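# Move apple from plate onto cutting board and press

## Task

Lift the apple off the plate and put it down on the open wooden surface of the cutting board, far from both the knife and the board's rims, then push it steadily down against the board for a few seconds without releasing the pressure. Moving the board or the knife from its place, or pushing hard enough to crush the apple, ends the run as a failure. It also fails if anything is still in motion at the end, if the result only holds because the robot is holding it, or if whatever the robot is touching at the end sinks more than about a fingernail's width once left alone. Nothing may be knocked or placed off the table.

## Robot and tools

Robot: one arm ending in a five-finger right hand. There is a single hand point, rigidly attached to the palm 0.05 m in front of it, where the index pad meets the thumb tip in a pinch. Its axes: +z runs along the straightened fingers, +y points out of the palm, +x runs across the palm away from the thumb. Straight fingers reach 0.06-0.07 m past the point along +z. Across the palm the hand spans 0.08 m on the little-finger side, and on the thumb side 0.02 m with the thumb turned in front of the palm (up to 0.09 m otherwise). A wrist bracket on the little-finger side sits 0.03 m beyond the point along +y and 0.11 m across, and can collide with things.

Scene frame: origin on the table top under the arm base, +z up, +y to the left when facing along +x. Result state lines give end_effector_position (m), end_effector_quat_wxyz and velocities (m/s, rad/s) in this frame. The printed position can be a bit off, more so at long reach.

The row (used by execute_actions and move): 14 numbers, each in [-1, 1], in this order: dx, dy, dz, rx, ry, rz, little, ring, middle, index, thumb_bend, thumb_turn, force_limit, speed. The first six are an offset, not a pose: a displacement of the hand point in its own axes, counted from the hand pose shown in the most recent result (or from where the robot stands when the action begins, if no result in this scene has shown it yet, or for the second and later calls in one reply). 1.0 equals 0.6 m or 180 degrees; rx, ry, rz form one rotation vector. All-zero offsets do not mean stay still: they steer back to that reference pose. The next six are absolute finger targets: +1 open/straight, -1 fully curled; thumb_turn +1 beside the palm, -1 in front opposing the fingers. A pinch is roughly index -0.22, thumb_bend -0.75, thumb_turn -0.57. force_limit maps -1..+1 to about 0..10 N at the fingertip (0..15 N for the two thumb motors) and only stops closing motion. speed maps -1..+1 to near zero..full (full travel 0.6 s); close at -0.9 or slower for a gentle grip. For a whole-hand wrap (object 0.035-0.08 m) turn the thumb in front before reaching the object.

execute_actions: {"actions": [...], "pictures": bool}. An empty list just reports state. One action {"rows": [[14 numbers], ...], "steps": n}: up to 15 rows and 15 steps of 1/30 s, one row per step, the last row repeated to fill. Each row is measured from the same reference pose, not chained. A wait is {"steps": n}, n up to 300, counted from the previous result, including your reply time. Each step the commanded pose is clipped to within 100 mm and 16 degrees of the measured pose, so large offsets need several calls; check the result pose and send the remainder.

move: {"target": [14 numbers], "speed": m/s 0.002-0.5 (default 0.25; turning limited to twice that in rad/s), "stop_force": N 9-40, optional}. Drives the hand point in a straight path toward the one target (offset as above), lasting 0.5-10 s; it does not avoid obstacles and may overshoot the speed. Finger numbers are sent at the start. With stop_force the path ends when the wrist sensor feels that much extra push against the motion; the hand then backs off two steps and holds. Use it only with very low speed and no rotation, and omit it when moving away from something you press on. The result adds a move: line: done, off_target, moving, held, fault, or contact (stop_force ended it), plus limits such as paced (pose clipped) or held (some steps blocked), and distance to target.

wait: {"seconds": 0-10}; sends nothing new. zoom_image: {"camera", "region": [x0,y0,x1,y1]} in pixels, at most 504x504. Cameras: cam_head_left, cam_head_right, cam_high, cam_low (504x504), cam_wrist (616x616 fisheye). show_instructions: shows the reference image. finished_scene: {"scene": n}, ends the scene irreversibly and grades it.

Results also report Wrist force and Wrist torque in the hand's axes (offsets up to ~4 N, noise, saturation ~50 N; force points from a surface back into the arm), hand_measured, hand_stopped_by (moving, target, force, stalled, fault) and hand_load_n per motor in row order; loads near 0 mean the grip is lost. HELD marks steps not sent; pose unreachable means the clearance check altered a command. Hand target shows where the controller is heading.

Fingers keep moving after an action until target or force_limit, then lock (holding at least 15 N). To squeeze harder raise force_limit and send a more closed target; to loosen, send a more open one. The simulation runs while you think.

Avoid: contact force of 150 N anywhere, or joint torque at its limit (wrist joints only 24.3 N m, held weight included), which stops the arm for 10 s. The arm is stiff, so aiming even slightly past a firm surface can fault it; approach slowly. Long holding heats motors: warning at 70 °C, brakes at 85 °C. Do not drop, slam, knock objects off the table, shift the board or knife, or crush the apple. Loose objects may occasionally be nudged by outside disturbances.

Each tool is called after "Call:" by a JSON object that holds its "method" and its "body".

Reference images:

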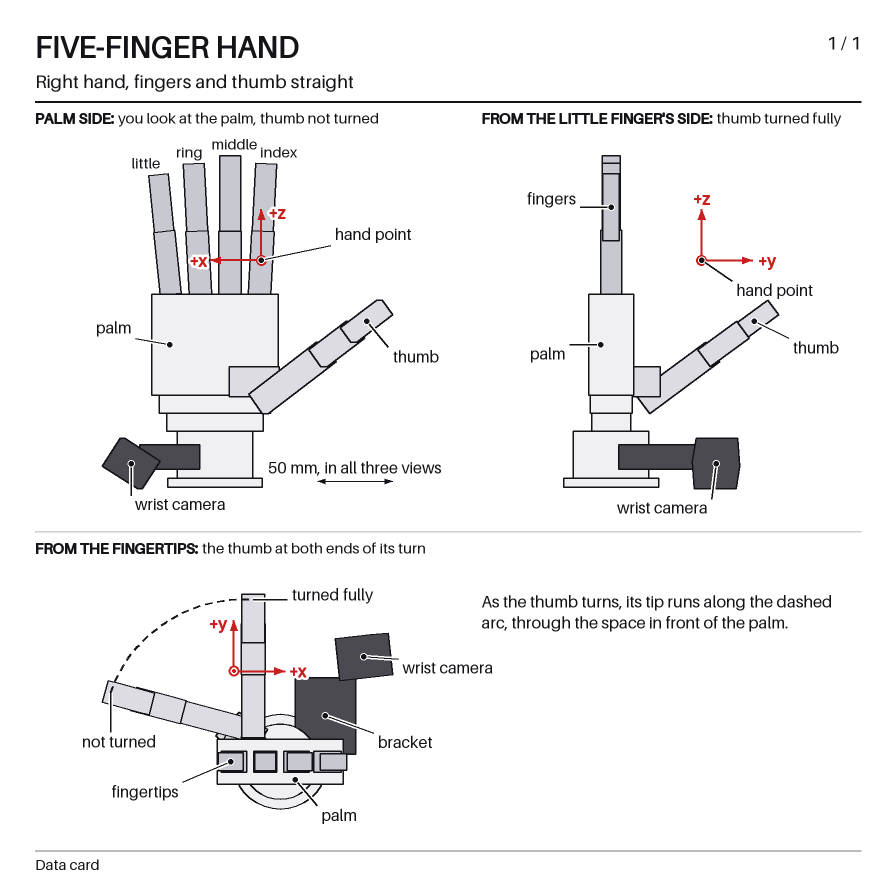

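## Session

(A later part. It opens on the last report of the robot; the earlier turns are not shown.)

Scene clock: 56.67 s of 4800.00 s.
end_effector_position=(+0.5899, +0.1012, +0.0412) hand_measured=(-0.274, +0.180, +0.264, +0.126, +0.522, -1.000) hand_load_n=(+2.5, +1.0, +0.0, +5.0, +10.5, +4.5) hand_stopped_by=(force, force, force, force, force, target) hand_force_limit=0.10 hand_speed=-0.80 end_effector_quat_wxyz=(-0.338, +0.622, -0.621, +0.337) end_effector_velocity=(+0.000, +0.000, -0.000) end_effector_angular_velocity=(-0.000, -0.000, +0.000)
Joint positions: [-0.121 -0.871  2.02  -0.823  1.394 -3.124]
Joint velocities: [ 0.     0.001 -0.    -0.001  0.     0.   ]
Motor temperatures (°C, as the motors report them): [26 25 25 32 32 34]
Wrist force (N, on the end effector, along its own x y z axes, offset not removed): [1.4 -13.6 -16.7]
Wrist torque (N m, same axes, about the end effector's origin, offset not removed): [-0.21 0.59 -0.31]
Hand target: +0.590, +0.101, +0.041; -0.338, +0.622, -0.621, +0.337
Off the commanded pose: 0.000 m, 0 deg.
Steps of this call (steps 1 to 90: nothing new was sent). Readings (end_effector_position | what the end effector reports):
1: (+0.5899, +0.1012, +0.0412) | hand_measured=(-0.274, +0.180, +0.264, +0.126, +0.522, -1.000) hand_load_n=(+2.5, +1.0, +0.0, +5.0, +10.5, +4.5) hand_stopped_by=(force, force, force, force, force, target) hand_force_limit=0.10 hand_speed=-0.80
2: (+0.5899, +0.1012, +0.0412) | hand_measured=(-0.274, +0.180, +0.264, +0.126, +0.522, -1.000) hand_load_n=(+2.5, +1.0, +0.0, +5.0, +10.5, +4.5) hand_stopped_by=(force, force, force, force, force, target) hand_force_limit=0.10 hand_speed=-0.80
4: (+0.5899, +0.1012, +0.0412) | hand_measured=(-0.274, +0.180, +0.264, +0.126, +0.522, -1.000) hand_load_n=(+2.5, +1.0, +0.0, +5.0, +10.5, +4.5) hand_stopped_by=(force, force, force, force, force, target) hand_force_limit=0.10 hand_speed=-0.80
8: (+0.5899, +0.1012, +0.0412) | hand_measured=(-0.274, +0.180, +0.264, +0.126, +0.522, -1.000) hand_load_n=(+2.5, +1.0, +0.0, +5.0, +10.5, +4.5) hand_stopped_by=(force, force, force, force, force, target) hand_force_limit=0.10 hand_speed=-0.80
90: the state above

Call:
{"method": "execute_actions", "body": {"actions": [{"rows":[[0,-0.0011,-0.0007,0,0,0,-1,-1,-1,-1,-0.5,-1,0.1,-0.8]],"steps":15}], "pictures": false}}

Call:
{"method": "move", "body": {"target": [0,0,0,0,0,0,0.7,0.7,0.7,0.7,0.9,-1,0.1,-0.6], "speed": 0.02}}

Call:
{"method": "move", "body": {"target": [0,-0.126,-0.082,0,0,0,0.7,0.7,0.7,0.7,0.9,-1,0.1,-0.6], "speed": 0.08}}

Scene clock: 58.63 s of 4800.00 s.
end_effector_position=(+0.5899, +0.1012, +0.0420) hand_measured=(-0.274, +0.180, +0.264, +0.126, +0.522, -1.000) hand_load_n=(+4.0, +1.5, +0.0, +6.5, +11.0, +5.5) hand_stopped_by=(force, force, force, force, force, target) hand_force_limit=0.10 hand_speed=-0.80 end_effector_quat_wxyz=(-0.338, +0.622, -0.621, +0.337) end_effector_velocity=(+0.000, +0.001, +0.001) end_effector_angular_velocity=(+0.000, -0.001, +0.001)
Joint positions: [-0.121 -0.873  2.02  -0.821  1.394 -3.124]
Joint velocities: [ 0.002 -0.001  0.001  0.     0.001  0.   ]
Motor temperatures (°C, as the motors report them): [26 25 25 32 32 34]
Wrist force (N, on the end effector, along its own x y z axes, offset not removed): [-0.9 1.5 -1.3]
Wrist torque (N m, same axes, about the end effector's origin, offset not removed): [0.09 0.39 -0.04]
Hand target: +0.590, +0.101, +0.042; -0.338, +0.622, -0.621, +0.337
Off the commanded pose: 0.000 m, 0 deg.
Steps of this call (steps 1 to 44: nothing new was sent; steps 45 to 59: all 15 steps of this action). Readings (end_effector_position | what the end effector reports):
45: (+0.5899, +0.1012, +0.0412) | hand_measured=(-0.274, +0.180, +0.264, +0.126, +0.522, -1.000) hand_load_n=(+2.5, +1.0, +0.0, +5.0, +10.5, +4.5) hand_stopped_by=(force, force, force, force, force, target) hand_force_limit=0.10 hand_speed=-0.80
46: (+0.5899, +0.1012, +0.0412) | hand_measured=(-0.274, +0.180, +0.264, +0.126, +0.522, -1.000) hand_load_n=(+2.5, +1.0, +0.0, +5.0, +10.5, +4.5) hand_stopped_by=(force, force, force, force, force, target) hand_force_limit=0.10 hand_speed=-0.80
48: (+0.5901, +0.1012, +0.0415) | hand_measured=(-0.274, +0.180, +0.264, +0.126, +0.522, -1.000) hand_load_n=(+2.5, +1.0, +0.0, +5.0, +11.0, +4.5) hand_stopped_by=(force, force, force, force, force, target) hand_force_limit=0.10 hand_speed=-0.80
52: (+0.5900, +0.1013, +0.0418) | hand_measured=(-0.274, +0.180, +0.264, +0.126, +0.522, -1.000) hand_load_n=(+4.0, +1.5, +0.0, +6.0, +11.0, +5.5) hand_stopped_by=(force, force, force, force, force, target) hand_force_limit=0.10 hand_speed=-0.80
59: the state above

Scene clock: 60.60 s of 4800.00 s.
end_effector_position=(+0.5899, +0.1012, +0.0420) hand_measured=(+0.700, +0.700, +0.700, +0.700, +0.900, -1.000) hand_load_n=(+0.0, +0.0, +0.0, +0.0, +0.0, +0.0) hand_stopped_by=(target, target, target, target, target, target) hand_force_limit=0.10 hand_speed=-0.60 end_effector_quat_wxyz=(-0.338, +0.622, -0.621, +0.337) end_effector_velocity=(+0.000, -0.001, +0.000) end_effector_angular_velocity=(-0.001, -0.000, -0.002)
Joint positions: [-0.121 -0.873  2.02  -0.821  1.394 -3.124]
Joint velocities: [-0.002 -0.     0.    -0.     0.     0.   ]
Motor temperatures (°C, as the motors report them): [26 25 25 32 32 34]
Wrist force (N, on the end effector, along its own x y z axes, offset not removed): [-0.6 1.2 -1.7]
Wrist torque (N m, same axes, about the end effector's origin, offset not removed): [0.28 0.40 0.02]
Hand target: +0.590, +0.101, +0.042; -0.338, +0.622, -0.621, +0.337
Off the commanded pose: 0.000 m, 0 deg.
move: done

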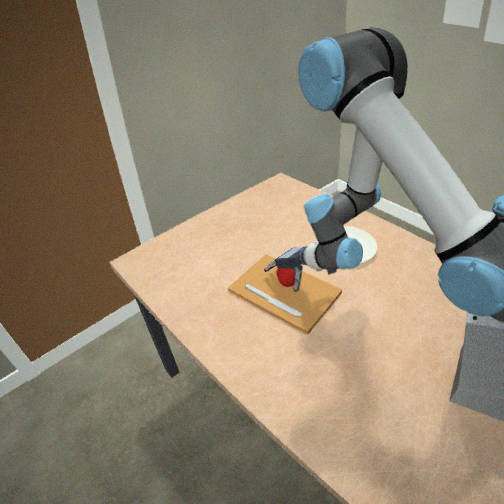

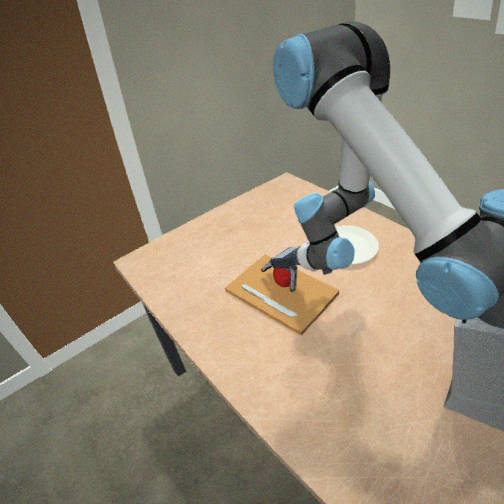

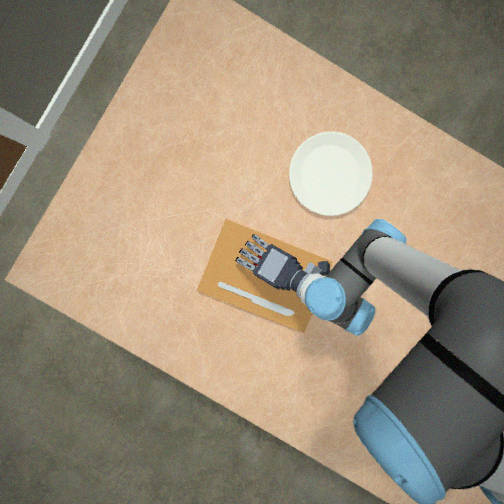

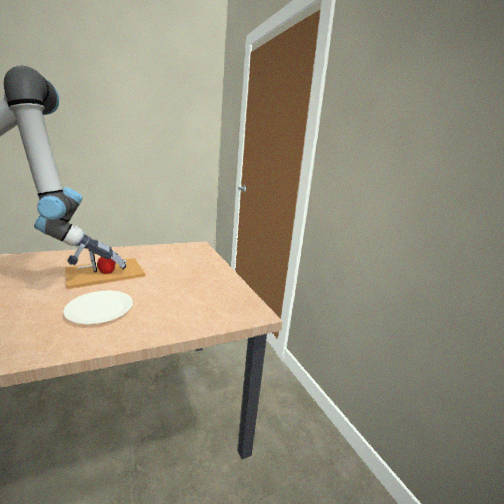

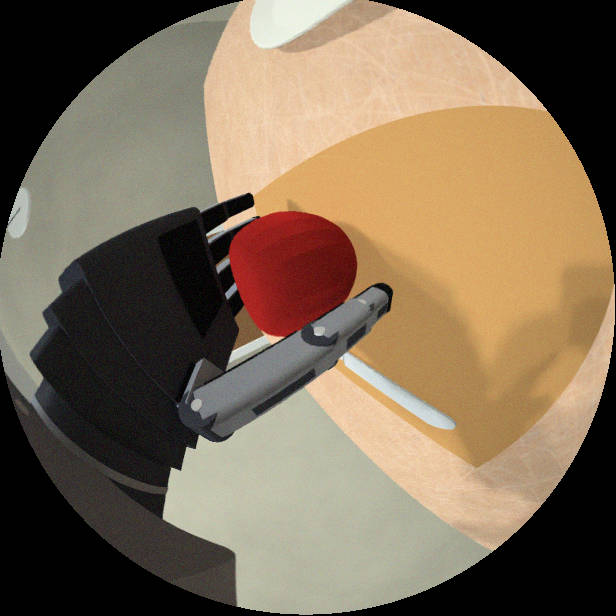

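Scene clock: 62.20 s of 4800.00 s.
end_effector_position=(+0.5898, +0.1012, +0.1320) hand_measured=(+0.700, +0.700, +0.700, +0.700, +0.900, -1.000) hand_load_n=(+0.0, +0.0, +0.0, +0.0, +0.0, +0.0) hand_stopped_by=(target, target, target, target, target, target) hand_force_limit=0.10 hand_speed=-0.60 end_effector_quat_wxyz=(-0.338, +0.622, -0.621, +0.337) end_effector_velocity=(-0.000, +0.000, +0.002) end_effector_angular_velocity=(+0.000, +0.000, +0.000)
Joint positions: [-0.147 -1.106  2.084 -0.649  1.37  -3.132]
Joint velocities: [-0.    -0.004  0.001  0.004 -0.001 -0.   ]
Motor temperatures (°C, as the motors report them): [26 25 25 32 32 34]
Wrist force (N, on the end effector, along its own x y z axes, offset not removed): [1.5 0.1 -1.5]
Wrist torque (N m, same axes, about the end effector's origin, offset not removed): [0.00 0.09 0.16]
Hand target: +0.590, +0.101, +0.132; -0.338, +0.622, -0.621, +0.337
Off the commanded pose: 0.000 m, 0 deg.
move: done

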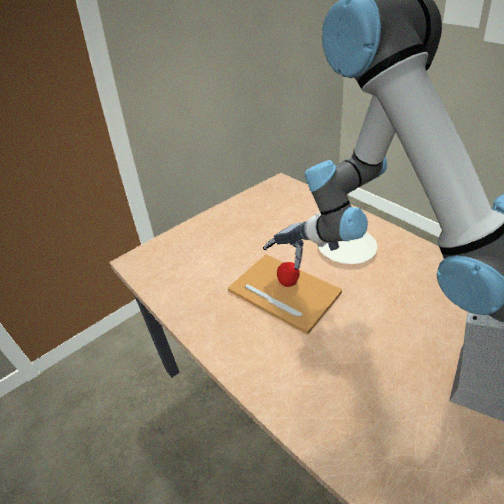

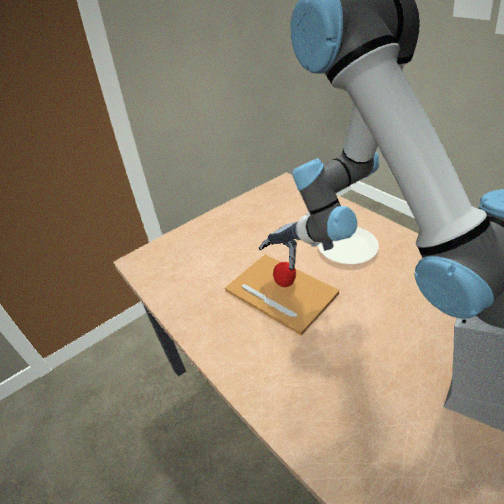

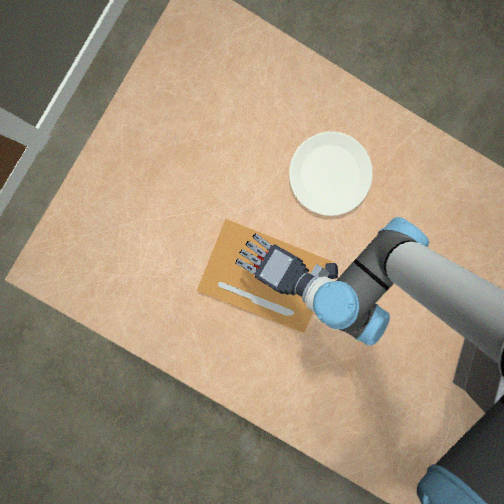

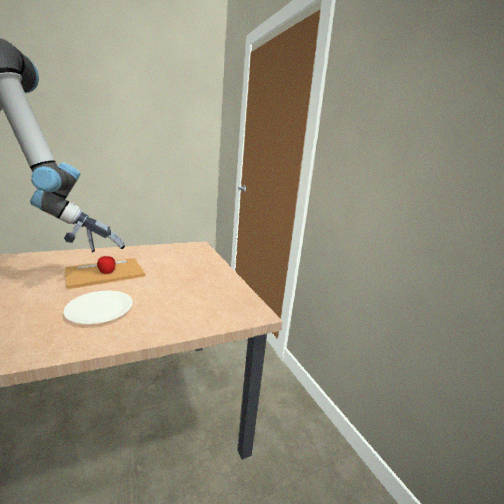

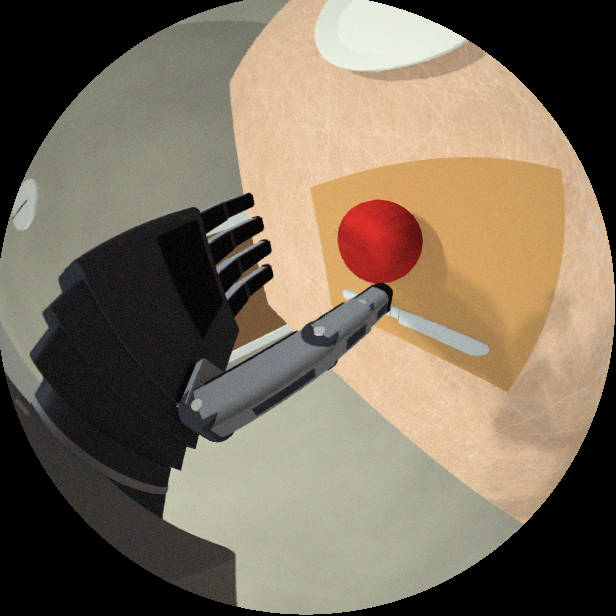

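Call:
{"method": "finished_scene", "body": {"scene": 1}}

The scene is finished: the task was done.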